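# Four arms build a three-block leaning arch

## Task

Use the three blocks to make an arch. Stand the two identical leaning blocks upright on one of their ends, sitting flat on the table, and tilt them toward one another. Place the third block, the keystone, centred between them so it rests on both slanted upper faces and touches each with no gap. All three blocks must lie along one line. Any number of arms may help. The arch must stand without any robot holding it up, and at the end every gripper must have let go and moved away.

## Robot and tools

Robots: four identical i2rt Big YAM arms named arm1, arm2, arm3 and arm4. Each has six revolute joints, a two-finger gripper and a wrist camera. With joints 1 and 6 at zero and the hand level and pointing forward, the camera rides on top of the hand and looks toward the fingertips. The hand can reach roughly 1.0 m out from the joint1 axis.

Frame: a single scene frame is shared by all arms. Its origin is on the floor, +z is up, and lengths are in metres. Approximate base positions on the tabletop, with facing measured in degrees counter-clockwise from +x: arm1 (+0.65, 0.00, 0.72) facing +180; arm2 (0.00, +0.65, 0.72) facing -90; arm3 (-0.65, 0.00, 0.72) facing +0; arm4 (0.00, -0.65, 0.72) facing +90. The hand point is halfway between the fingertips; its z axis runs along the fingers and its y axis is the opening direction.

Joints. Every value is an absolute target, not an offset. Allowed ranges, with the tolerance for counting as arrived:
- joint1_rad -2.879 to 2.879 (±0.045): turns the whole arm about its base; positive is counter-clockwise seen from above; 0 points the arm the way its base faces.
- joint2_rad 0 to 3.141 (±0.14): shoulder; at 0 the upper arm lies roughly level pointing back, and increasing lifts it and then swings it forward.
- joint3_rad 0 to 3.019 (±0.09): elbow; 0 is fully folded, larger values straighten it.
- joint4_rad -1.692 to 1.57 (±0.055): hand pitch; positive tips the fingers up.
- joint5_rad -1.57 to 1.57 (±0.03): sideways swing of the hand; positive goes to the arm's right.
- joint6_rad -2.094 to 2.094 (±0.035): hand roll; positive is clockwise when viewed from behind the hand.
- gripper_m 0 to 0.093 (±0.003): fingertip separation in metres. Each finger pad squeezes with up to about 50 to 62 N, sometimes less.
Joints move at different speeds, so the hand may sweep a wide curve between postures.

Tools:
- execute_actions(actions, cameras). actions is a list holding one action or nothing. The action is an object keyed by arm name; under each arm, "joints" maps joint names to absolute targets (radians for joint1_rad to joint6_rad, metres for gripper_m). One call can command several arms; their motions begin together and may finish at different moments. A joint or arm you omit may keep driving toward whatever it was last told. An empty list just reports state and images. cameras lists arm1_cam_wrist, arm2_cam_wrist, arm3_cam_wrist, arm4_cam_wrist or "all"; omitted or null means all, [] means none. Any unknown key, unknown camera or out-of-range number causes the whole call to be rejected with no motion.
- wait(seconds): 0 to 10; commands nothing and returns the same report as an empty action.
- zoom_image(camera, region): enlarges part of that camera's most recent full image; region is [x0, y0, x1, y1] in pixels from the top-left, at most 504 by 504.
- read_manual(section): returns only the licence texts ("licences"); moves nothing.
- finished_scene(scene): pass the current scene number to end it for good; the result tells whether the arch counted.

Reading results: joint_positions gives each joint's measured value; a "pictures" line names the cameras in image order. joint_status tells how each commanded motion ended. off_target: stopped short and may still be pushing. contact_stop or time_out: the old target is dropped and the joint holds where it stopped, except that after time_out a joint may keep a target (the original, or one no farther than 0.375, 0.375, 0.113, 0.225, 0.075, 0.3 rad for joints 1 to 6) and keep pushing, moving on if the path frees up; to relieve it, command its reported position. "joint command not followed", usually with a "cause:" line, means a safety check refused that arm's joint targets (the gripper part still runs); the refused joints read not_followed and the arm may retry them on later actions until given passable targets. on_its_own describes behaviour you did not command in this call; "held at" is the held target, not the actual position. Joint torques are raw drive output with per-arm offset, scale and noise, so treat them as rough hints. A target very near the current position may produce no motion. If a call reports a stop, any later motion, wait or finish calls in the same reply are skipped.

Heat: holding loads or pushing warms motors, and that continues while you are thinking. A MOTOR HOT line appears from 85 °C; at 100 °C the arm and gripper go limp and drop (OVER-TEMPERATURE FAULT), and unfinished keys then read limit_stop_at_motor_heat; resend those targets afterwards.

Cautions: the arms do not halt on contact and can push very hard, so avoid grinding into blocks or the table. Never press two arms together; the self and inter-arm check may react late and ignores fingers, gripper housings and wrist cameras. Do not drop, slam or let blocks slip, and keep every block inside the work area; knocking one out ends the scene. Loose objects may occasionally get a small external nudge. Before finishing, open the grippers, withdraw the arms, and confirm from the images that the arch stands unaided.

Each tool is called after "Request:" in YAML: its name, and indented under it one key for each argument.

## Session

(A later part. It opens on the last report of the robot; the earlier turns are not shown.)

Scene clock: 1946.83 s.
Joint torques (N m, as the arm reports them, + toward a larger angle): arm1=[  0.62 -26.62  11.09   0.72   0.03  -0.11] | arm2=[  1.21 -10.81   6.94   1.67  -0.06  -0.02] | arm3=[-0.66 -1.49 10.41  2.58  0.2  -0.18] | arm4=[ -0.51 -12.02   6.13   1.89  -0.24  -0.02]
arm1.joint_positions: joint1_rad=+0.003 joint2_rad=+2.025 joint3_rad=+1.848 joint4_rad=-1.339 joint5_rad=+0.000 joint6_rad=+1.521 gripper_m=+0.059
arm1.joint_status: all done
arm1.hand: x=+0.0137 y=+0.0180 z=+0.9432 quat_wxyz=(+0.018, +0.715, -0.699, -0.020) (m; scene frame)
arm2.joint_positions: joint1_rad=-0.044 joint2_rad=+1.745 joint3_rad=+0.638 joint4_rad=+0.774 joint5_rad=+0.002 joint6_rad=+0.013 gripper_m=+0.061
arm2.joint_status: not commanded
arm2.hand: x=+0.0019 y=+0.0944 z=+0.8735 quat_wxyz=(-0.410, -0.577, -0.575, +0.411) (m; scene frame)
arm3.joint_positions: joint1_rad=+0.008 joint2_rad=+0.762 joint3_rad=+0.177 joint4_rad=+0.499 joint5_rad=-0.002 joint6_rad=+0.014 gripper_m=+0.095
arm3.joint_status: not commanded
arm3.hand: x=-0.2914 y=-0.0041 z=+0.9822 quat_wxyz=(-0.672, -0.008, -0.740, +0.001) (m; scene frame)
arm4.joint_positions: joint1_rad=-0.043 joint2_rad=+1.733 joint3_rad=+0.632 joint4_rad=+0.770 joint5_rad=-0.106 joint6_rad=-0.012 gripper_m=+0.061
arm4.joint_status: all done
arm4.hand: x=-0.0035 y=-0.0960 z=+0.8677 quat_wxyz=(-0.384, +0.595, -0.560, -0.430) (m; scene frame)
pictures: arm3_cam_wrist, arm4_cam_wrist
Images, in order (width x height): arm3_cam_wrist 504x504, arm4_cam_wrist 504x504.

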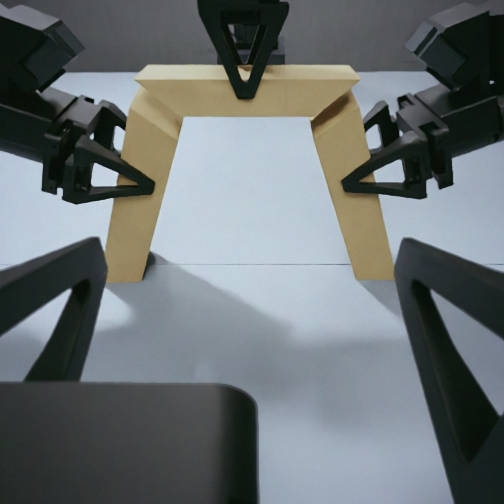

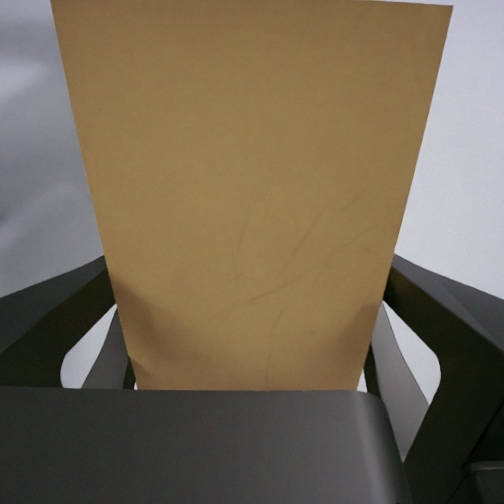

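Request:
execute_actions:
  actions:
    - {"arm2":{"joints":{"joint2_rad":1.774,"joint3_rad":0.678}},"arm4":{"joints":{"joint1_rad":-0.030,"joint2_rad":1.764,"joint3_rad":0.673}}}
  cameras: ["arm3_cam_wrist","arm4_cam_wrist","arm2_cam_wrist"]

Request:
zoom_image:
  camera: "arm3_cam_wrist"
  region: [310, 220, 430, 310]

Request:
zoom_image:
  camera: "arm3_cam_wrist"
  region: [80, 220, 200, 310]

Scene clock: 1987.43 s.
Joint torques (N m, as the arm reports them, + toward a larger angle): arm1=[  0.76 -26.61  11.08   0.66   0.03  -0.1 ] | arm2=[  1.3  -10.03   8.16   1.66  -0.07  -0.01] | arm3=[-0.62 -1.55 10.44  2.56  0.2  -0.19] | arm4=[  0.61 -10.81   7.3    1.94  -0.25  -0.01]
arm1.joint_positions: joint1_rad=+0.003 joint2_rad=+2.025 joint3_rad=+1.848 joint4_rad=-1.339 joint5_rad=+0.000 joint6_rad=+1.520 gripper_m=+0.059
arm1.joint_status: not commanded
arm1.hand: x=+0.0137 y=+0.0180 z=+0.9432 quat_wxyz=(+0.018, +0.715, -0.699, -0.020) (m; scene frame)
arm2.joint_positions: joint1_rad=-0.044 joint2_rad=+1.746 joint3_rad=+0.639 joint4_rad=+0.774 joint5_rad=+0.002 joint6_rad=+0.013 gripper_m=+0.061
arm2.joint_status: all done
arm2.hand: x=+0.0019 y=+0.0939 z=+0.8736 quat_wxyz=(-0.410, -0.577, -0.575, +0.411) (m; scene frame)
arm3.joint_positions: joint1_rad=+0.008 joint2_rad=+0.762 joint3_rad=+0.177 joint4_rad=+0.499 joint5_rad=-0.002 joint6_rad=+0.014 gripper_m=+0.095
arm3.joint_status: not commanded
arm3.hand: x=-0.2914 y=-0.0041 z=+0.9822 quat_wxyz=(-0.672, -0.008, -0.740, +0.001) (m; scene frame)
arm4.joint_positions: joint1_rad=-0.043 joint2_rad=+1.734 joint3_rad=+0.632 joint4_rad=+0.770 joint5_rad=-0.106 joint6_rad=-0.012 gripper_m=+0.061
arm4.joint_status: all done
arm4.hand: x=-0.0035 y=-0.0960 z=+0.8675 quat_wxyz=(-0.384, +0.595, -0.560, -0.430) (m; scene frame)
pictures: arm2_cam_wrist, arm3_cam_wrist, arm4_cam_wrist
Images, in order (width x height): arm2_cam_wrist 504x504, arm3_cam_wrist 504x504, arm4_cam_wrist 504x504.

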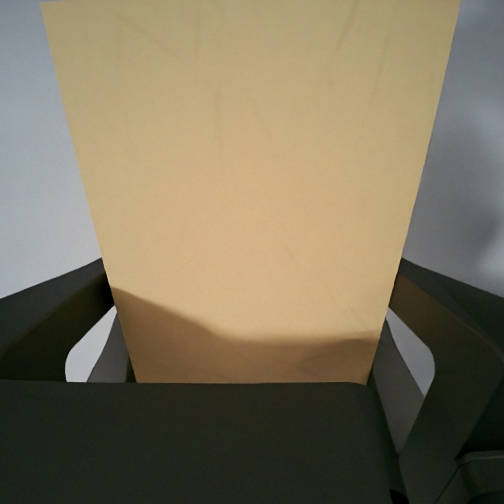

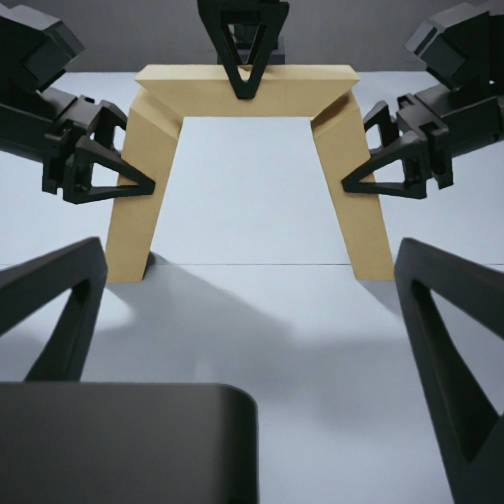

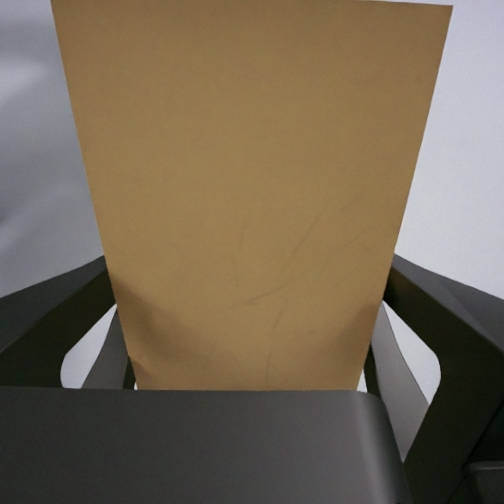

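Region (310, 220, 430, 310) of arm3_cam_wrist's 504x504 image, scaled by 4.200, with more detail than that image has; it fills the top 378 rows of this view, and the rest is white.

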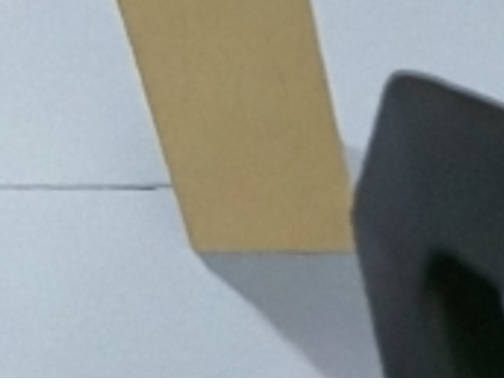

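Region (80, 220, 200, 310) of arm3_cam_wrist's 504x504 image, scaled by 4.200, with more detail than that image has; it fills the top 378 rows of this view, and the rest is white.

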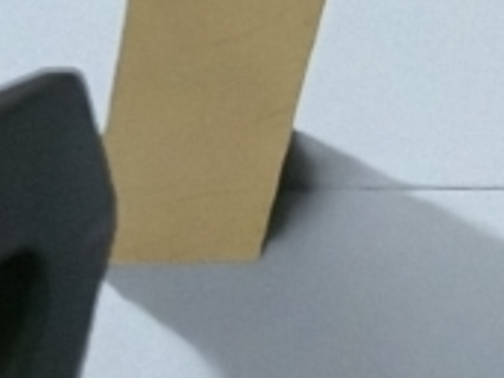

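Request:
execute_actions:
  actions:
    - {"arm2":{"joints":{"joint3_rad":0.705}},"arm4":{"joints":{"joint1_rad":-0.029,"joint3_rad":0.70}}}
  cameras: ["arm3_cam_wrist"]

Scene clock: 2012.73 s.
Joint torques (N m, as the arm reports them, + toward a larger angle): arm1=[  0.78 -26.45  11.04   0.66   0.03  -0.09] | arm2=[  1.2  -10.72   8.91   1.85  -0.07  -0.01] | arm3=[-0.65 -1.55 10.41  2.59  0.19 -0.19] | arm4=[  0.46 -12.29   7.84   1.95  -0.07  -0.02]
arm1.joint_positions: joint1_rad=+0.003 joint2_rad=+2.025 joint3_rad=+1.848 joint4_rad=-1.339 joint5_rad=+0.000 joint6_rad=+1.520 gripper_m=+0.059
arm1.joint_status: not commanded
arm1.hand: x=+0.0137 y=+0.0180 z=+0.9432 quat_wxyz=(+0.018, +0.715, -0.699, -0.020) (m; scene frame)
arm2.joint_positions: joint1_rad=-0.044 joint2_rad=+1.755 joint3_rad=+0.655 joint4_rad=+0.770 joint5_rad=+0.002 joint6_rad=+0.013 gripper_m=+0.061
arm2.joint_status: all done
arm2.hand: x=+0.0019 y=+0.0880 z=+0.8742 quat_wxyz=(-0.410, -0.576, -0.575, +0.411) (m; scene frame)
arm3.joint_positions: joint1_rad=+0.008 joint2_rad=+0.762 joint3_rad=+0.177 joint4_rad=+0.499 joint5_rad=-0.002 joint6_rad=+0.014 gripper_m=+0.095
arm3.joint_status: not commanded
arm3.hand: x=-0.2914 y=-0.0041 z=+0.9822 quat_wxyz=(-0.672, -0.008, -0.740, +0.001) (m; scene frame)
arm4.joint_positions: joint1_rad=-0.042 joint2_rad=+1.746 joint3_rad=+0.652 joint4_rad=+0.770 joint5_rad=-0.110 joint6_rad=-0.012 gripper_m=+0.061
arm4.joint_status: all done
arm4.hand: x=-0.0046 y=-0.0886 z=+0.8685 quat_wxyz=(-0.384, +0.595, -0.557, -0.433) (m; scene frame)
pictures: arm3_cam_wrist
Images, in order (width x height): arm3_cam_wrist 504x504.

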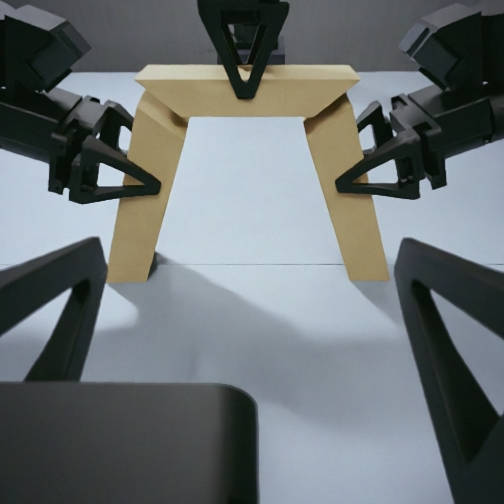

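Request:
zoom_image:
  camera: "arm3_cam_wrist"
  region: [300, 220, 420, 310]

Request:
zoom_image:
  camera: "arm3_cam_wrist"
  region: [80, 220, 200, 310]

Region (300, 220, 420, 310) of arm3_cam_wrist's 504x504 image, scaled by 4.200, with more detail than that image has; it fills the top 378 rows of this view, and the rest is white.

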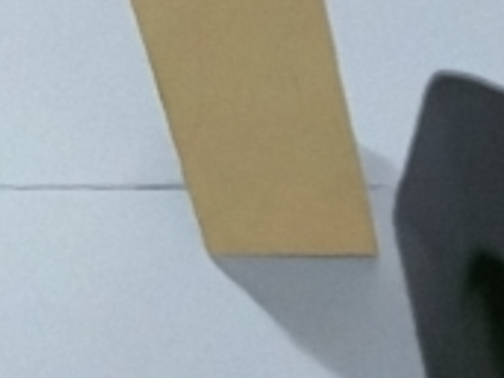

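Region (80, 220, 200, 310) of arm3_cam_wrist's 504x504 image, scaled by 4.200, with more detail than that image has; it fills the top 378 rows of this view, and the rest is white.

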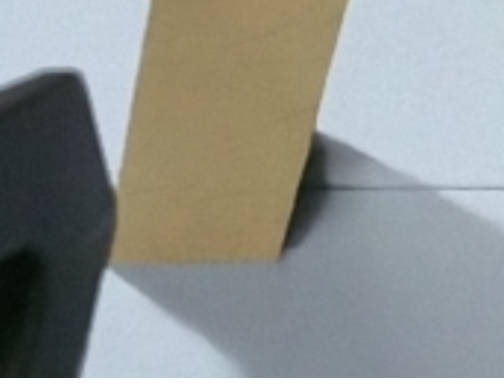

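Request:
zoom_image:
  camera: "arm3_cam_wrist"
  region: [110, 50, 250, 155]

Request:
zoom_image:
  camera: "arm3_cam_wrist"
  region: [245, 50, 385, 155]

Region (110, 50, 250, 155) of arm3_cam_wrist's 504x504 image, scaled by 3.600, with more detail than that image has; it fills the top 378 rows of this view, and the rest is white.

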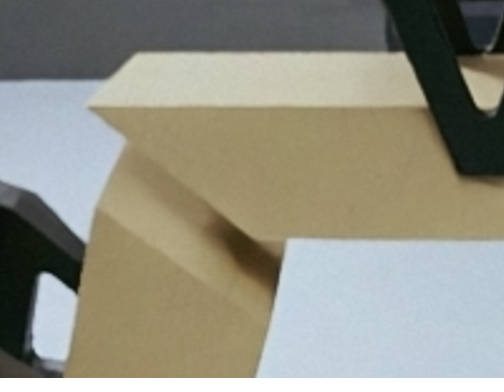

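Region (245, 50, 385, 155) of arm3_cam_wrist's 504x504 image, scaled by 3.600, with more detail than that image has; it fills the top 378 rows of this view, and the rest is white.

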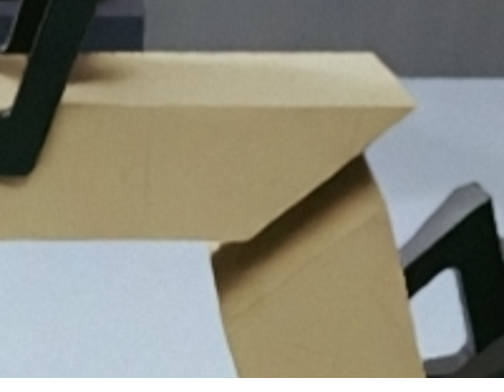

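Request:
execute_actions:
  actions:
    - {"arm1":{"joints":{"joint2_rad":2.038}},"arm2":{"joints":{"joint2_rad":1.771,"joint3_rad":0.68}},"arm4":{"joints":{"joint1_rad":-0.040,"joint2_rad":1.762,"joint3_rad":0.677}}}
  cameras: ["arm3_cam_wrist","arm2_cam_wrist","arm4_cam_wrist"]

Request:
zoom_image:
  camera: "arm3_cam_wrist"
  region: [110, 60, 390, 170]

Scene clock: 2059.17 s.
Joint torques (N m, as the arm reports them, + toward a larger angle): arm1=[  0.72 -23.31  11.04   0.68   0.03  -0.1 ] | arm2=[  1.26 -10.98   7.16   1.85  -0.06  -0.01] | arm3=[-0.68 -1.65 10.41  2.56  0.2  -0.18] | arm4=[ -0.15 -12.48   6.32   1.91  -0.07  -0.02]
arm1.joint_positions: joint1_rad=+0.003 joint2_rad=+2.027 joint3_rad=+1.848 joint4_rad=-1.339 joint5_rad=+0.000 joint6_rad=+1.520 gripper_m=+0.059
arm1.joint_status: all done
arm1.hand: x=+0.0137 y=+0.0180 z=+0.9425 quat_wxyz=(+0.018, +0.715, -0.699, -0.019) (m; scene frame)
arm2.joint_positions: joint1_rad=-0.044 joint2_rad=+1.755 joint3_rad=+0.655 joint4_rad=+0.770 joint5_rad=+0.002 joint6_rad=+0.013 gripper_m=+0.061
arm2.joint_status: all done
arm2.hand: x=+0.0019 y=+0.0880 z=+0.8742 quat_wxyz=(-0.410, -0.576, -0.575, +0.411) (m; scene frame)
arm3.joint_positions: joint1_rad=+0.008 joint2_rad=+0.762 joint3_rad=+0.177 joint4_rad=+0.499 joint5_rad=-0.002 joint6_rad=+0.014 gripper_m=+0.095
arm3.joint_status: not commanded
arm3.hand: x=-0.2914 y=-0.0041 z=+0.9822 quat_wxyz=(-0.672, -0.008, -0.740, +0.001) (m; scene frame)
arm4.joint_positions: joint1_rad=-0.042 joint2_rad=+1.746 joint3_rad=+0.652 joint4_rad=+0.770 joint5_rad=-0.110 joint6_rad=-0.012 gripper_m=+0.061
arm4.joint_status: all done
arm4.hand: x=-0.0046 y=-0.0886 z=+0.8685 quat_wxyz=(-0.384, +0.595, -0.557, -0.433) (m; scene frame)
pictures: arm2_cam_wrist, arm3_cam_wrist, arm4_cam_wrist
Images, in order (width x height): arm2_cam_wrist 504x504, arm3_cam_wrist 504x504, arm4_cam_wrist 504x504.

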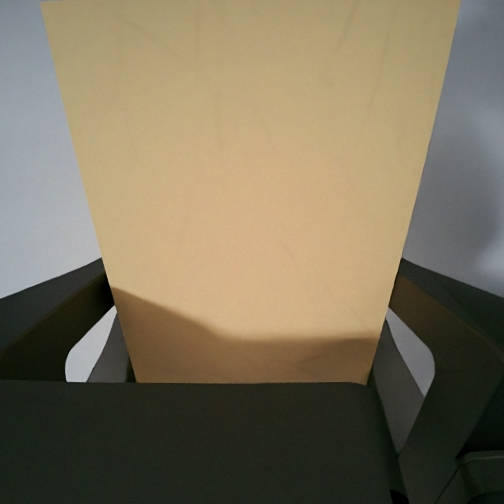

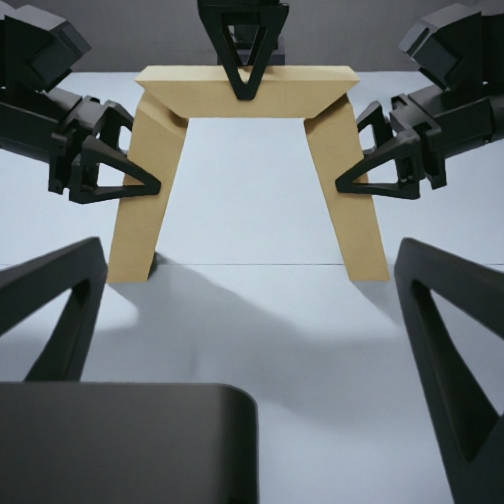

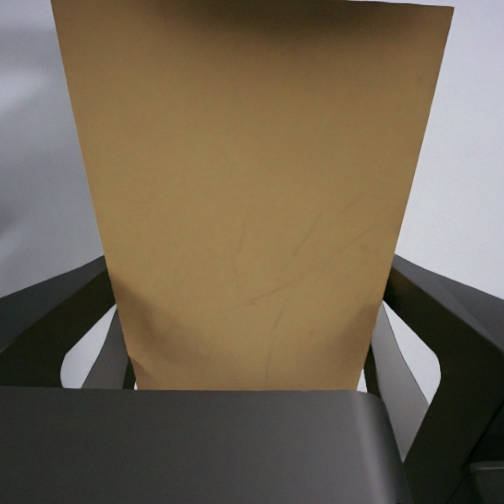

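Region (110, 60, 390, 170) of arm3_cam_wrist's 504x504 image, scaled by 1.800, with more detail than that image has; it fills the top 198 rows of this view, and the rest is white.

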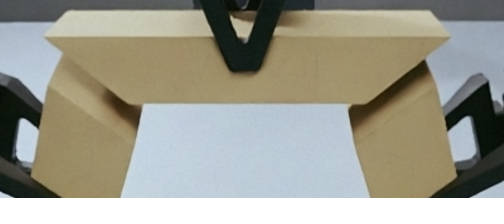

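Request:
execute_actions:
  actions:
    - {"arm1":{"joints":{"joint2_rad":2.048}}}
  cameras: ["arm3_cam_wrist","arm2_cam_wrist","arm4_cam_wrist"]

Request:
zoom_image:
  camera: "arm3_cam_wrist"
  region: [110, 60, 390, 170]

Scene clock: 2078.80 s.
Joint torques (N m, as the arm reports them, + toward a larger angle): arm1=[  0.65 -23.98  11.04   0.65   0.02  -0.09] | arm2=[  1.41 -10.98   7.19   1.84  -0.06  -0.01] | arm3=[-0.61 -1.59 10.39  2.55  0.2  -0.19] | arm4=[ -0.33 -12.38   6.34   1.93  -0.08  -0.01]
arm1.joint_positions: joint1_rad=+0.003 joint2_rad=+2.041 joint3_rad=+1.848 joint4_rad=-1.339 joint5_rad=+0.000 joint6_rad=+1.520 gripper_m=+0.059
arm1.joint_status: all done
arm1.hand: x=+0.0138 y=+0.0180 z=+0.9336 quat_wxyz=(+0.013, +0.715, -0.699, -0.014) (m; scene frame)
arm2.joint_positions: joint1_rad=-0.044 joint2_rad=+1.755 joint3_rad=+0.655 joint4_rad=+0.770 joint5_rad=+0.002 joint6_rad=+0.013 gripper_m=+0.061
arm2.joint_status: not commanded
arm2.hand: x=+0.0019 y=+0.0880 z=+0.8742 quat_wxyz=(-0.410, -0.576, -0.575, +0.411) (m; scene frame)
arm3.joint_positions: joint1_rad=+0.008 joint2_rad=+0.762 joint3_rad=+0.177 joint4_rad=+0.499 joint5_rad=-0.002 joint6_rad=+0.014 gripper_m=+0.095
arm3.joint_status: not commanded
arm3.hand: x=-0.2914 y=-0.0041 z=+0.9822 quat_wxyz=(-0.672, -0.008, -0.740, +0.001) (m; scene frame)
arm4.joint_positions: joint1_rad=-0.042 joint2_rad=+1.746 joint3_rad=+0.652 joint4_rad=+0.770 joint5_rad=-0.110 joint6_rad=-0.012 gripper_m=+0.061
arm4.joint_status: not commanded
arm4.hand: x=-0.0046 y=-0.0886 z=+0.8685 quat_wxyz=(-0.384, +0.595, -0.557, -0.433) (m; scene frame)
pictures: arm2_cam_wrist, arm3_cam_wrist, arm4_cam_wrist
Images, in order (width x height): arm2_cam_wrist 504x504, arm3_cam_wrist 504x504, arm4_cam_wrist 504x504.

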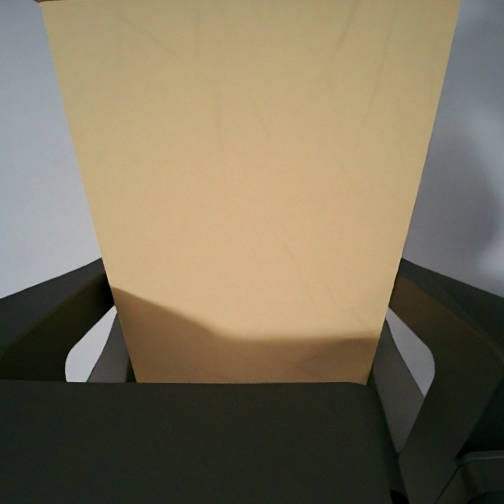

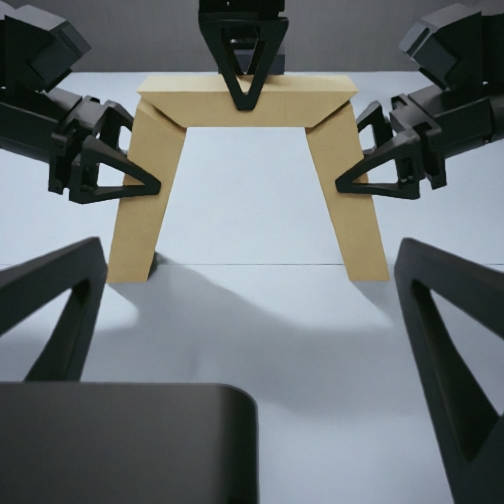

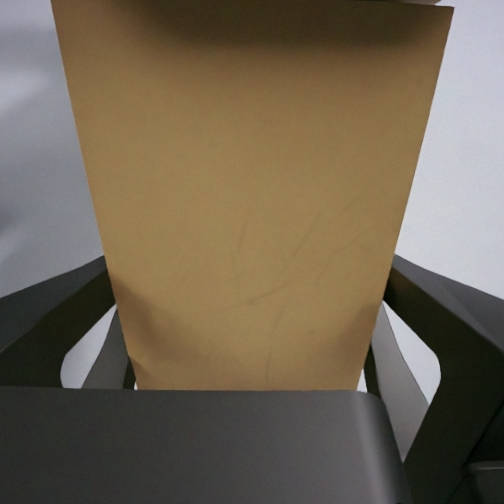

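Region (110, 60, 390, 170) of arm3_cam_wrist's 504x504 image, scaled by 1.800, with more detail than that image has; it fills the top 198 rows of this view, and the rest is white.

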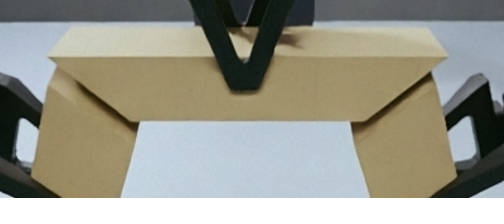

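Request:
execute_actions:
  actions:
    - {"arm1":{"joints":{"joint2_rad":2.058}}}
  cameras: ["arm3_cam_wrist","arm2_cam_wrist","arm4_cam_wrist"]

Request:
zoom_image:
  camera: "arm3_cam_wrist"
  region: [110, 60, 390, 170]

Scene clock: 2083.47 s.
Joint torques (N m, as the arm reports them, + toward a larger angle): arm1=[  0.81 -23.87  10.91   0.66   0.02  -0.1 ] | arm2=[  1.34 -11.09   7.21   1.84  -0.06  -0.01] | arm3=[-0.75 -1.53 10.42  2.56  0.19 -0.18] | arm4=[ -0.24 -12.37   6.32   1.92  -0.08  -0.02]
arm1.joint_positions: joint1_rad=+0.003 joint2_rad=+2.049 joint3_rad=+1.848 joint4_rad=-1.339 joint5_rad=+0.000 joint6_rad=+1.520 gripper_m=+0.059
arm1.joint_status: all done
arm1.hand: x=+0.0140 y=+0.0180 z=+0.9289 quat_wxyz=(+0.010, +0.715, -0.699, -0.011) (m; scene frame)
arm2.joint_positions: joint1_rad=-0.044 joint2_rad=+1.755 joint3_rad=+0.655 joint4_rad=+0.770 joint5_rad=+0.002 joint6_rad=+0.013 gripper_m=+0.061
arm2.joint_status: not commanded
arm2.hand: x=+0.0019 y=+0.0880 z=+0.8742 quat_wxyz=(-0.410, -0.576, -0.575, +0.411) (m; scene frame)
arm3.joint_positions: joint1_rad=+0.008 joint2_rad=+0.762 joint3_rad=+0.177 joint4_rad=+0.499 joint5_rad=-0.002 joint6_rad=+0.014 gripper_m=+0.095
arm3.joint_status: not commanded
arm3.hand: x=-0.2914 y=-0.0041 z=+0.9822 quat_wxyz=(-0.672, -0.008, -0.740, +0.001) (m; scene frame)
arm4.joint_positions: joint1_rad=-0.042 joint2_rad=+1.746 joint3_rad=+0.652 joint4_rad=+0.770 joint5_rad=-0.110 joint6_rad=-0.012 gripper_m=+0.061
arm4.joint_status: not commanded
arm4.hand: x=-0.0046 y=-0.0886 z=+0.8685 quat_wxyz=(-0.384, +0.595, -0.557, -0.433) (m; scene frame)
pictures: arm2_cam_wrist, arm3_cam_wrist, arm4_cam_wrist
Images, in order (width x height): arm2_cam_wrist 504x504, arm3_cam_wrist 504x504, arm4_cam_wrist 504x504.

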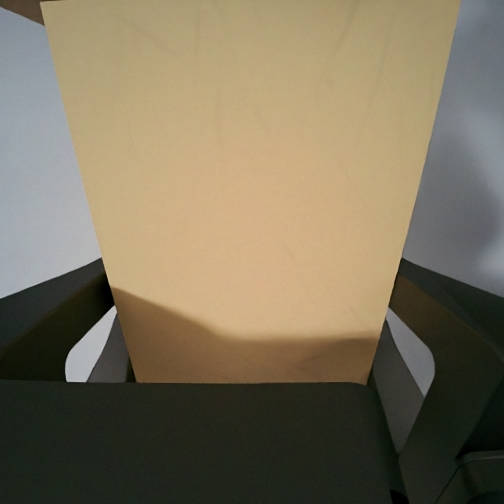

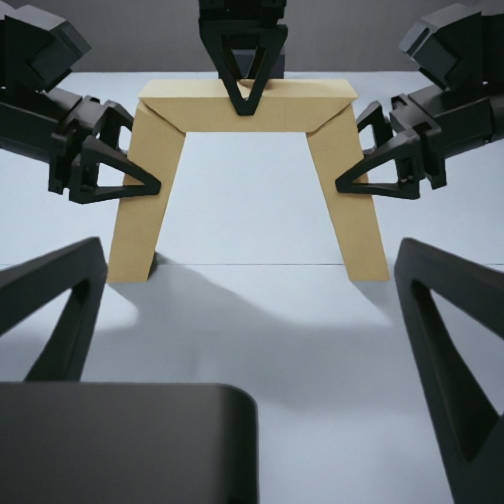

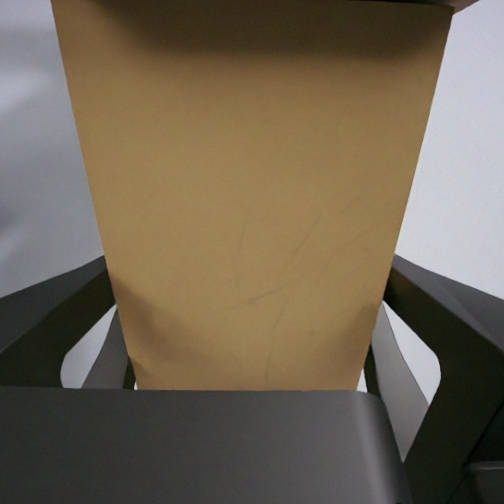

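Region (110, 60, 390, 170) of arm3_cam_wrist's 504x504 image, scaled by 1.800, with more detail than that image has; it fills the top 198 rows of this view, and the rest is white.

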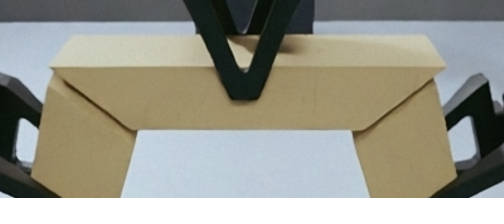

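Request:
execute_actions:
  actions:
    - {"arm1":{"joints":{"joint3_rad":1.912}}}
  cameras: ["arm3_cam_wrist","arm2_cam_wrist","arm4_cam_wrist"]

Scene clock: 2097.33 s.
Joint torques (N m, as the arm reports them, + toward a larger angle): arm1=[  0.72 -23.74  15.95   0.66   0.02  -0.09] | arm2=[  1.34 -11.06   7.2    1.84  -0.06  -0.01] | arm3=[-0.67 -1.63 10.42  2.56  0.2  -0.18] | arm4=[ -0.29 -12.31   6.35   1.91  -0.07  -0.02]
arm1.joint_positions: joint1_rad=+0.003 joint2_rad=+2.049 joint3_rad=+1.848 joint4_rad=-1.339 joint5_rad=+0.000 joint6_rad=+1.520 gripper_m=+0.059
arm1.joint_status: all done
arm1.hand: x=+0.0140 y=+0.0180 z=+0.9289 quat_wxyz=(+0.010, +0.715, -0.699, -0.011) (m; scene frame)
arm2.joint_positions: joint1_rad=-0.044 joint2_rad=+1.755 joint3_rad=+0.655 joint4_rad=+0.770 joint5_rad=+0.002 joint6_rad=+0.013 gripper_m=+0.061
arm2.joint_status: not commanded
arm2.hand: x=+0.0019 y=+0.0880 z=+0.8742 quat_wxyz=(-0.410, -0.576, -0.575, +0.411) (m; scene frame)
arm3.joint_positions: joint1_rad=+0.008 joint2_rad=+0.762 joint3_rad=+0.177 joint4_rad=+0.499 joint5_rad=-0.002 joint6_rad=+0.014 gripper_m=+0.095
arm3.joint_status: not commanded
arm3.hand: x=-0.2914 y=-0.0041 z=+0.9822 quat_wxyz=(-0.672, -0.008, -0.740, +0.001) (m; scene frame)
arm4.joint_positions: joint1_rad=-0.042 joint2_rad=+1.746 joint3_rad=+0.652 joint4_rad=+0.770 joint5_rad=-0.110 joint6_rad=-0.012 gripper_m=+0.061
arm4.joint_status: not commanded
arm4.hand: x=-0.0046 y=-0.0886 z=+0.8685 quat_wxyz=(-0.384, +0.595, -0.557, -0.433) (m; scene frame)
pictures: arm2_cam_wrist, arm3_cam_wrist, arm4_cam_wrist
Images, in order (width x height): arm2_cam_wrist 504x504, arm3_cam_wrist 504x504, arm4_cam_wrist 504x504.

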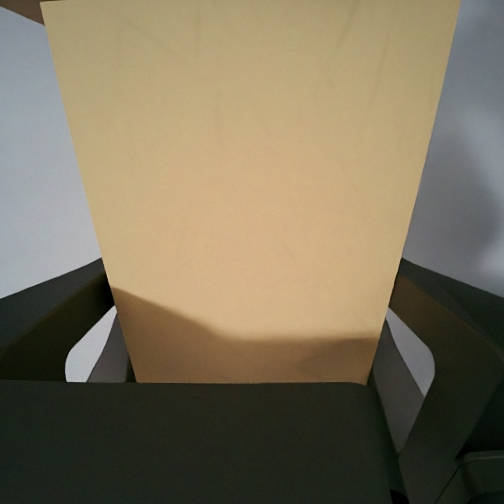

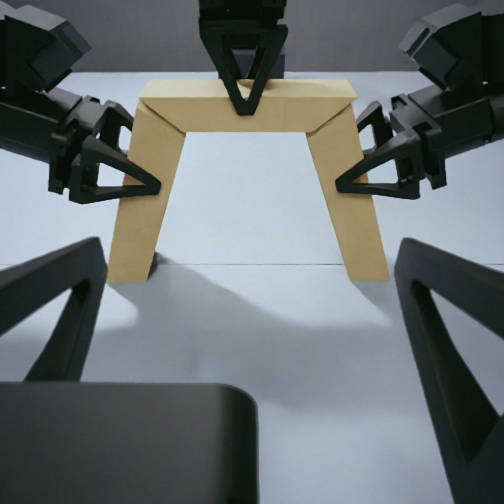

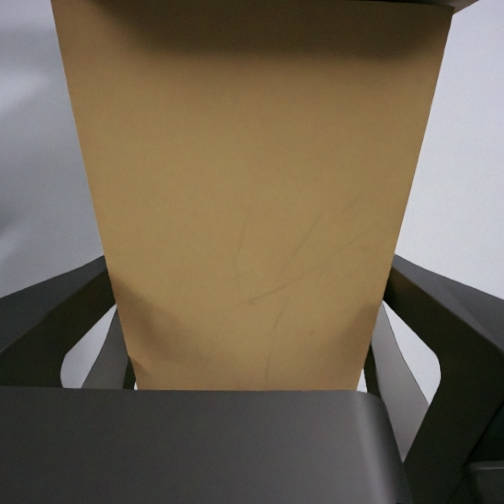

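Request:
execute_actions:
  actions:
    - {"arm1":{"joints":{"joint3_rad":1.924}}}
  cameras: ["arm3_cam_wrist","arm2_cam_wrist","arm4_cam_wrist"]

Scene clock: 2108.53 s.
Joint torques (N m, as the arm reports them, + toward a larger angle): arm1=[  0.79 -23.89  15.49   0.68   0.03  -0.09] | arm2=[  1.34 -11.     7.22   1.85  -0.06  -0.01] | arm3=[-0.65 -1.57 10.43  2.6   0.2  -0.18] | arm4=[ -0.1  -12.48   6.34   1.93  -0.08  -0.02]
arm1.joint_positions: joint1_rad=+0.003 joint2_rad=+2.050 joint3_rad=+1.865 joint4_rad=-1.339 joint5_rad=+0.000 joint6_rad=+1.520 gripper_m=+0.059
arm1.joint_status: all done
arm1.hand: x=+0.0085 y=+0.0181 z=+0.9345 quat_wxyz=(+0.015, +0.715, -0.699, -0.017) (m; scene frame)
arm2.joint_positions: joint1_rad=-0.044 joint2_rad=+1.755 joint3_rad=+0.655 joint4_rad=+0.770 joint5_rad=+0.002 joint6_rad=+0.013 gripper_m=+0.061
arm2.joint_status: not commanded
arm2.hand: x=+0.0019 y=+0.0880 z=+0.8742 quat_wxyz=(-0.410, -0.576, -0.575, +0.411) (m; scene frame)
arm3.joint_positions: joint1_rad=+0.008 joint2_rad=+0.762 joint3_rad=+0.177 joint4_rad=+0.499 joint5_rad=-0.002 joint6_rad=+0.014 gripper_m=+0.095
arm3.joint_status: not commanded
arm3.hand: x=-0.2914 y=-0.0041 z=+0.9822 quat_wxyz=(-0.672, -0.008, -0.740, +0.001) (m; scene frame)
arm4.joint_positions: joint1_rad=-0.042 joint2_rad=+1.746 joint3_rad=+0.652 joint4_rad=+0.770 joint5_rad=-0.110 joint6_rad=-0.012 gripper_m=+0.061
arm4.joint_status: not commanded
arm4.hand: x=-0.0046 y=-0.0886 z=+0.8685 quat_wxyz=(-0.384, +0.595, -0.557, -0.433) (m; scene frame)
pictures: arm2_cam_wrist, arm3_cam_wrist, arm4_cam_wrist
Images, in order (width x height): arm2_cam_wrist 504x504, arm3_cam_wrist 504x504, arm4_cam_wrist 504x504.

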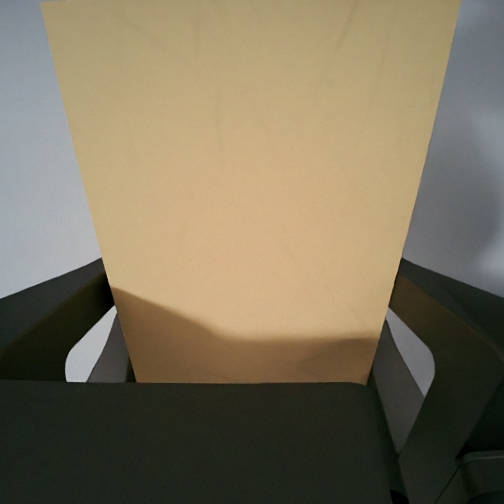

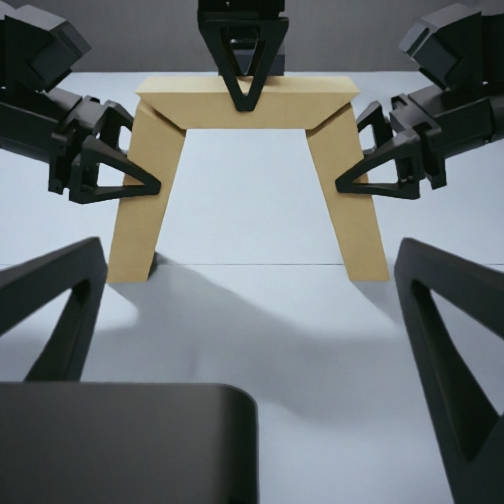

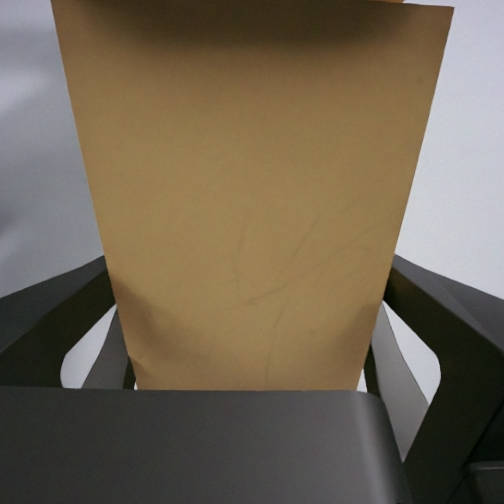

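Request:
execute_actions:
  actions:
    - {"arm1":{"joints":{"joint2_rad":2.068,"joint3_rad":1.905}}}
  cameras: ["arm3_cam_wrist","arm2_cam_wrist","arm4_cam_wrist"]

Request:
zoom_image:
  camera: "arm3_cam_wrist"
  region: [110, 60, 390, 170]

Scene clock: 2116.07 s.
Joint torques (N m, as the arm reports them, + toward a larger angle): arm1=[  0.8  -24.07  13.8    0.61   0.02  -0.09] | arm2=[  1.3  -10.99   7.21   1.87  -0.07  -0.02] | arm3=[-0.67 -1.5  10.43  2.58  0.2  -0.18] | arm4=[ -0.21 -12.47   6.37   1.95  -0.07  -0.02]
arm1.joint_positions: joint1_rad=+0.003 joint2_rad=+2.059 joint3_rad=+1.865 joint4_rad=-1.339 joint5_rad=+0.000 joint6_rad=+1.520 gripper_m=+0.059
arm1.joint_status: all done
arm1.hand: x=+0.0086 y=+0.0181 z=+0.9291 quat_wxyz=(+0.012, +0.715, -0.699, -0.013) (m; scene frame)
arm2.joint_positions: joint1_rad=-0.044 joint2_rad=+1.755 joint3_rad=+0.655 joint4_rad=+0.770 joint5_rad=+0.002 joint6_rad=+0.013 gripper_m=+0.061
arm2.joint_status: not commanded
arm2.hand: x=+0.0019 y=+0.0880 z=+0.8742 quat_wxyz=(-0.410, -0.576, -0.575, +0.411) (m; scene frame)
arm3.joint_positions: joint1_rad=+0.008 joint2_rad=+0.762 joint3_rad=+0.177 joint4_rad=+0.499 joint5_rad=-0.002 joint6_rad=+0.014 gripper_m=+0.095
arm3.joint_status: not commanded
arm3.hand: x=-0.2914 y=-0.0041 z=+0.9822 quat_wxyz=(-0.672, -0.008, -0.740, +0.001) (m; scene frame)
arm4.joint_positions: joint1_rad=-0.042 joint2_rad=+1.746 joint3_rad=+0.652 joint4_rad=+0.770 joint5_rad=-0.110 joint6_rad=-0.012 gripper_m=+0.061
arm4.joint_status: not commanded
arm4.hand: x=-0.0046 y=-0.0886 z=+0.8685 quat_wxyz=(-0.384, +0.595, -0.557, -0.433) (m; scene frame)
pictures: arm2_cam_wrist, arm3_cam_wrist, arm4_cam_wrist
Images, in order (width x height): arm2_cam_wrist 504x504, arm3_cam_wrist 504x504, arm4_cam_wrist 504x504.

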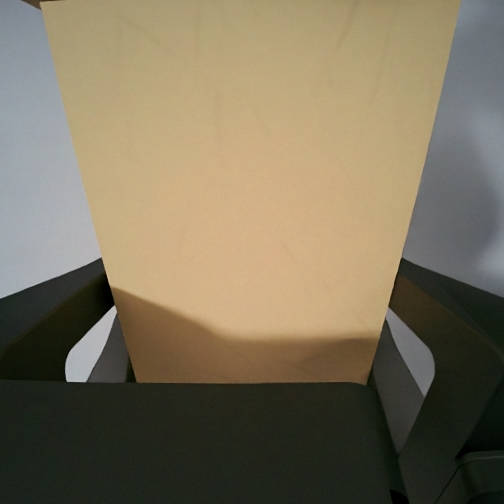

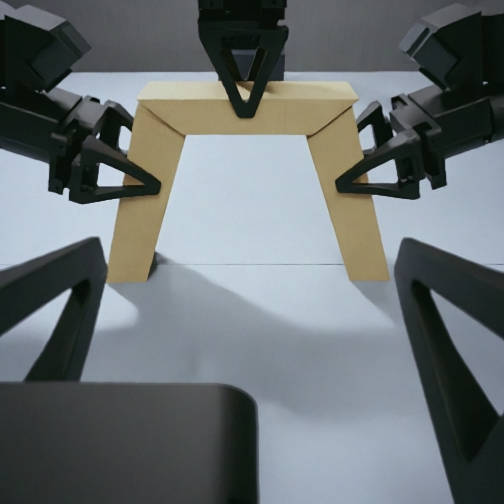

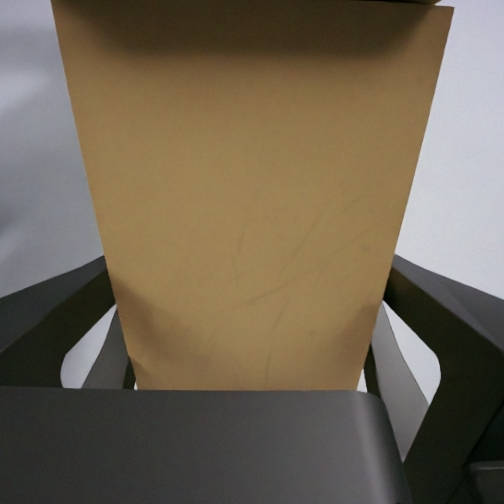

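Region (110, 60, 390, 170) of arm3_cam_wrist's 504x504 image, scaled by 1.800, with more detail than that image has; it fills the top 198 rows of this view, and the rest is white.

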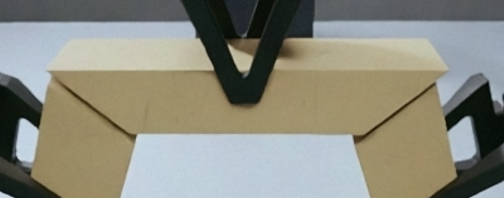

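Request:
execute_actions:
  actions:
    - {"arm1":{"joints":{"joint2_rad":2.076}}}
  cameras: ["arm3_cam_wrist","arm2_cam_wrist","arm4_cam_wrist"]

Request:
zoom_image:
  camera: "arm3_cam_wrist"
  region: [110, 60, 250, 165]

Request:
zoom_image:
  camera: "arm3_cam_wrist"
  region: [245, 60, 385, 165]

Scene clock: 2129.57 s.
Joint torques (N m, as the arm reports them, + toward a larger angle): arm1=[  0.79 -23.5   13.78   0.65   0.03  -0.08] | arm2=[  1.33 -11.07   7.19   1.85  -0.07  -0.02] | arm3=[-0.63 -1.54 10.42  2.56  0.2  -0.19] | arm4=[ -0.14 -12.11   6.35   1.94  -0.06  -0.01]
arm1.joint_positions: joint1_rad=+0.003 joint2_rad=+2.062 joint3_rad=+1.865 joint4_rad=-1.339 joint5_rad=+0.000 joint6_rad=+1.520 gripper_m=+0.059
arm1.joint_status: all done
arm1.hand: x=+0.0087 y=+0.0181 z=+0.9274 quat_wxyz=(+0.012, +0.715, -0.699, -0.013) (m; scene frame)
arm2.joint_positions: joint1_rad=-0.044 joint2_rad=+1.755 joint3_rad=+0.655 joint4_rad=+0.770 joint5_rad=+0.002 joint6_rad=+0.013 gripper_m=+0.061
arm2.joint_status: not commanded
arm2.hand: x=+0.0019 y=+0.0880 z=+0.8742 quat_wxyz=(-0.410, -0.576, -0.575, +0.411) (m; scene frame)
arm3.joint_positions: joint1_rad=+0.008 joint2_rad=+0.762 joint3_rad=+0.177 joint4_rad=+0.499 joint5_rad=-0.002 joint6_rad=+0.014 gripper_m=+0.095
arm3.joint_status: not commanded
arm3.hand: x=-0.2914 y=-0.0041 z=+0.9822 quat_wxyz=(-0.672, -0.008, -0.740, +0.001) (m; scene frame)
arm4.joint_positions: joint1_rad=-0.042 joint2_rad=+1.746 joint3_rad=+0.652 joint4_rad=+0.770 joint5_rad=-0.111 joint6_rad=-0.012 gripper_m=+0.061
arm4.joint_status: not commanded
arm4.hand: x=-0.0046 y=-0.0887 z=+0.8685 quat_wxyz=(-0.384, +0.595, -0.557, -0.433) (m; scene frame)
pictures: arm2_cam_wrist, arm3_cam_wrist, arm4_cam_wrist
Images, in order (width x height): arm2_cam_wrist 504x504, arm3_cam_wrist 504x504, arm4_cam_wrist 504x504.

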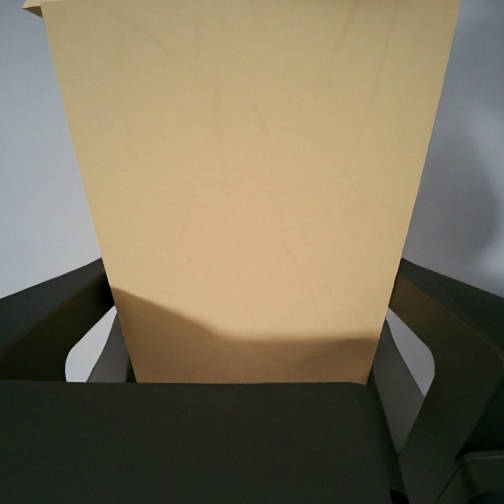

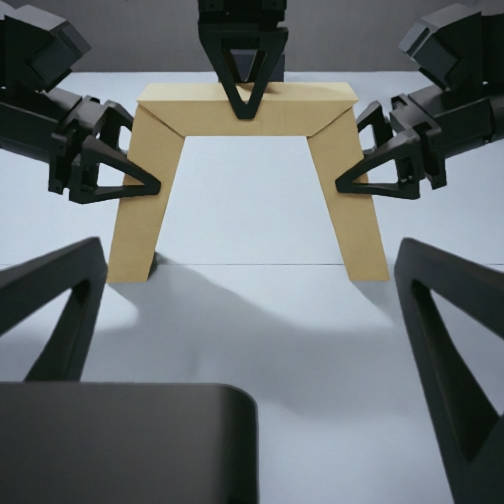

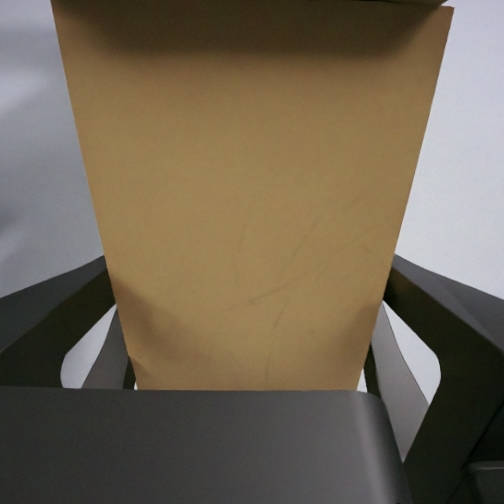

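Region (110, 60, 250, 165) of arm3_cam_wrist's 504x504 image, scaled by 3.600, with more detail than that image has; it fills the top 378 rows of this view, and the rest is white.

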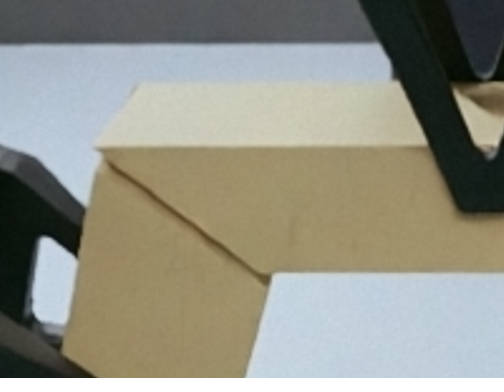

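Region (245, 60, 385, 165) of arm3_cam_wrist's 504x504 image, scaled by 3.600, with more detail than that image has; it fills the top 378 rows of this view, and the rest is white.

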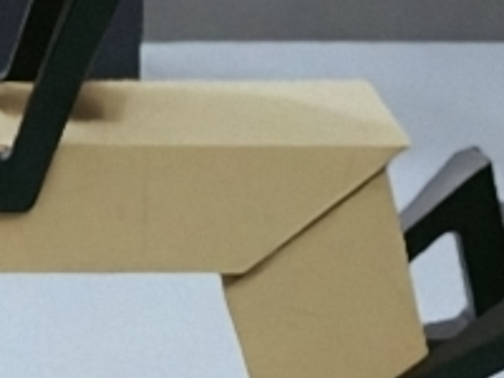

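Request:
execute_actions:
  actions:
    - {"arm1":{"joints":{"joint1_rad":-0.009,"joint2_rad":2.08}}}
  cameras: ["arm3_cam_wrist","arm2_cam_wrist","arm4_cam_wrist"]

Request:
zoom_image:
  camera: "arm3_cam_wrist"
  region: [110, 60, 250, 165]

Request:
zoom_image:
  camera: "arm3_cam_wrist"
  region: [245, 60, 385, 165]

Scene clock: 2149.53 s.
Joint torques (N m, as the arm reports them, + toward a larger angle): arm1=[  0.08 -23.05  13.76   0.61   0.03  -0.09] | arm2=[  1.28 -11.     7.21   1.83  -0.06  -0.01] | arm3=[-0.72 -1.61 10.44  2.57  0.2  -0.19] | arm4=[ -0.19 -12.28   6.32   1.94  -0.07  -0.02]
arm1.joint_positions: joint1_rad=+0.003 joint2_rad=+2.062 joint3_rad=+1.865 joint4_rad=-1.339 joint5_rad=+0.000 joint6_rad=+1.520 gripper_m=+0.059
arm1.joint_status: all done
arm1.hand: x=+0.0087 y=+0.0181 z=+0.9274 quat_wxyz=(+0.012, +0.715, -0.699, -0.013) (m; scene frame)
arm2.joint_positions: joint1_rad=-0.044 joint2_rad=+1.755 joint3_rad=+0.655 joint4_rad=+0.770 joint5_rad=+0.002 joint6_rad=+0.013 gripper_m=+0.061
arm2.joint_status: not commanded
arm2.hand: x=+0.0019 y=+0.0880 z=+0.8742 quat_wxyz=(-0.410, -0.576, -0.575, +0.411) (m; scene frame)
arm3.joint_positions: joint1_rad=+0.008 joint2_rad=+0.762 joint3_rad=+0.177 joint4_rad=+0.499 joint5_rad=-0.002 joint6_rad=+0.014 gripper_m=+0.095
arm3.joint_status: not commanded
arm3.hand: x=-0.2914 y=-0.0041 z=+0.9822 quat_wxyz=(-0.672, -0.008, -0.740, +0.001) (m; scene frame)
arm4.joint_positions: joint1_rad=-0.042 joint2_rad=+1.746 joint3_rad=+0.652 joint4_rad=+0.770 joint5_rad=-0.111 joint6_rad=-0.012 gripper_m=+0.061
arm4.joint_status: not commanded
arm4.hand: x=-0.0046 y=-0.0887 z=+0.8685 quat_wxyz=(-0.384, +0.595, -0.557, -0.433) (m; scene frame)
pictures: arm2_cam_wrist, arm3_cam_wrist, arm4_cam_wrist
Images, in order (width x height): arm2_cam_wrist 504x504, arm3_cam_wrist 504x504, arm4_cam_wrist 504x504.

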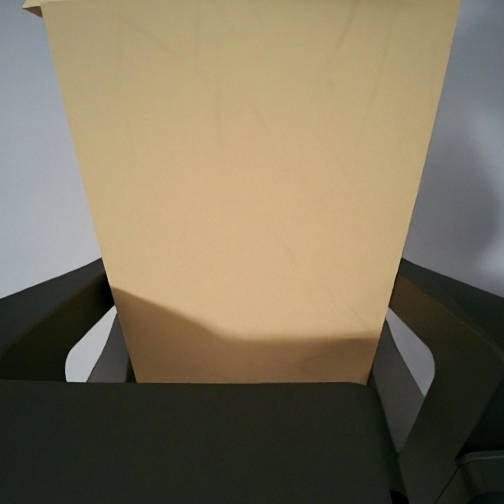

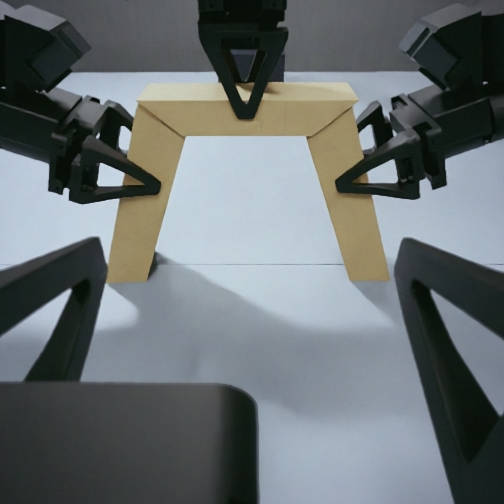

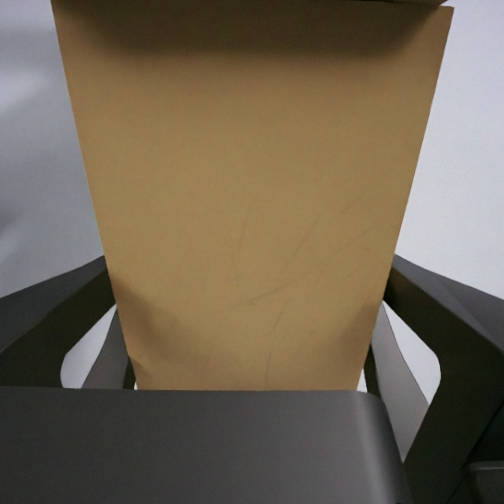

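Region (110, 60, 250, 165) of arm3_cam_wrist's 504x504 image, scaled by 3.600, with more detail than that image has; it fills the top 378 rows of this view, and the rest is white.

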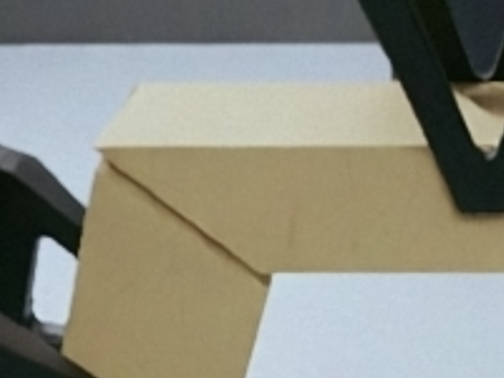

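Region (245, 60, 385, 165) of arm3_cam_wrist's 504x504 image, scaled by 3.600, with more detail than that image has; it fills the top 378 rows of this view, and the rest is white.

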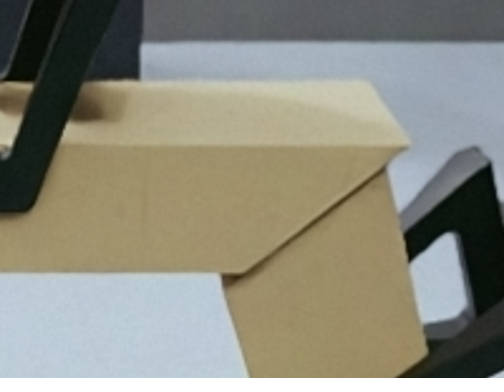

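Request:
execute_actions:
  actions:
    - {"arm1":{"joints":{"joint1_rad":0.0,"joint2_rad":2.068}},"arm4":{"joints":{"joint2_rad":1.738,"joint3_rad":0.65}}}
  cameras: ["arm3_cam_wrist"]

Scene clock: 2179.47 s.
Joint torques (N m, as the arm reports them, + toward a larger angle): arm1=[  0.75 -24.23  13.76   0.65   0.03  -0.09] | arm2=[  1.41 -11.05   7.2    1.83  -0.07  -0.01] | arm3=[-0.66 -1.57 10.4   2.58  0.19 -0.18] | arm4=[ -0.09 -14.56   4.68   1.9   -0.07  -0.01]
arm1.joint_positions: joint1_rad=+0.003 joint2_rad=+2.062 joint3_rad=+1.865 joint4_rad=-1.339 joint5_rad=+0.000 joint6_rad=+1.520 gripper_m=+0.059
arm1.joint_status: all done
arm1.hand: x=+0.0087 y=+0.0181 z=+0.9274 quat_wxyz=(+0.012, +0.715, -0.699, -0.013) (m; scene frame)
arm2.joint_positions: joint1_rad=-0.044 joint2_rad=+1.755 joint3_rad=+0.655 joint4_rad=+0.770 joint5_rad=+0.002 joint6_rad=+0.013 gripper_m=+0.061
arm2.joint_status: not commanded
arm2.hand: x=+0.0019 y=+0.0880 z=+0.8742 quat_wxyz=(-0.410, -0.576, -0.575, +0.411) (m; scene frame)
arm3.joint_positions: joint1_rad=+0.008 joint2_rad=+0.762 joint3_rad=+0.177 joint4_rad=+0.499 joint5_rad=-0.002 joint6_rad=+0.014 gripper_m=+0.095
arm3.joint_status: not commanded
arm3.hand: x=-0.2914 y=-0.0041 z=+0.9822 quat_wxyz=(-0.672, -0.008, -0.740, +0.001) (m; scene frame)
arm4.joint_positions: joint1_rad=-0.042 joint2_rad=+1.746 joint3_rad=+0.651 joint4_rad=+0.770 joint5_rad=-0.111 joint6_rad=-0.012 gripper_m=+0.061
arm4.joint_status: all done
arm4.hand: x=-0.0046 y=-0.0891 z=+0.8681 quat_wxyz=(-0.384, +0.595, -0.557, -0.433) (m; scene frame)
pictures: arm3_cam_wrist
Images, in order (width x height): arm3_cam_wrist 504x504.

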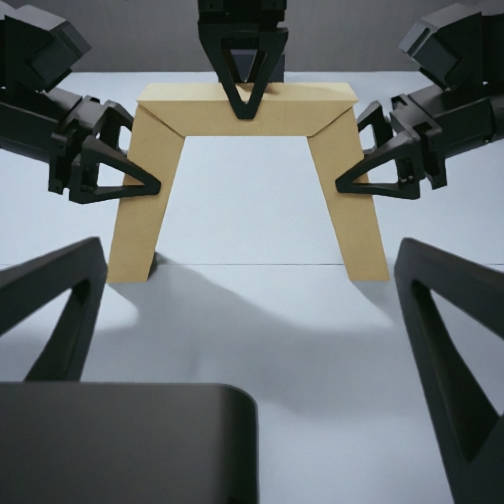

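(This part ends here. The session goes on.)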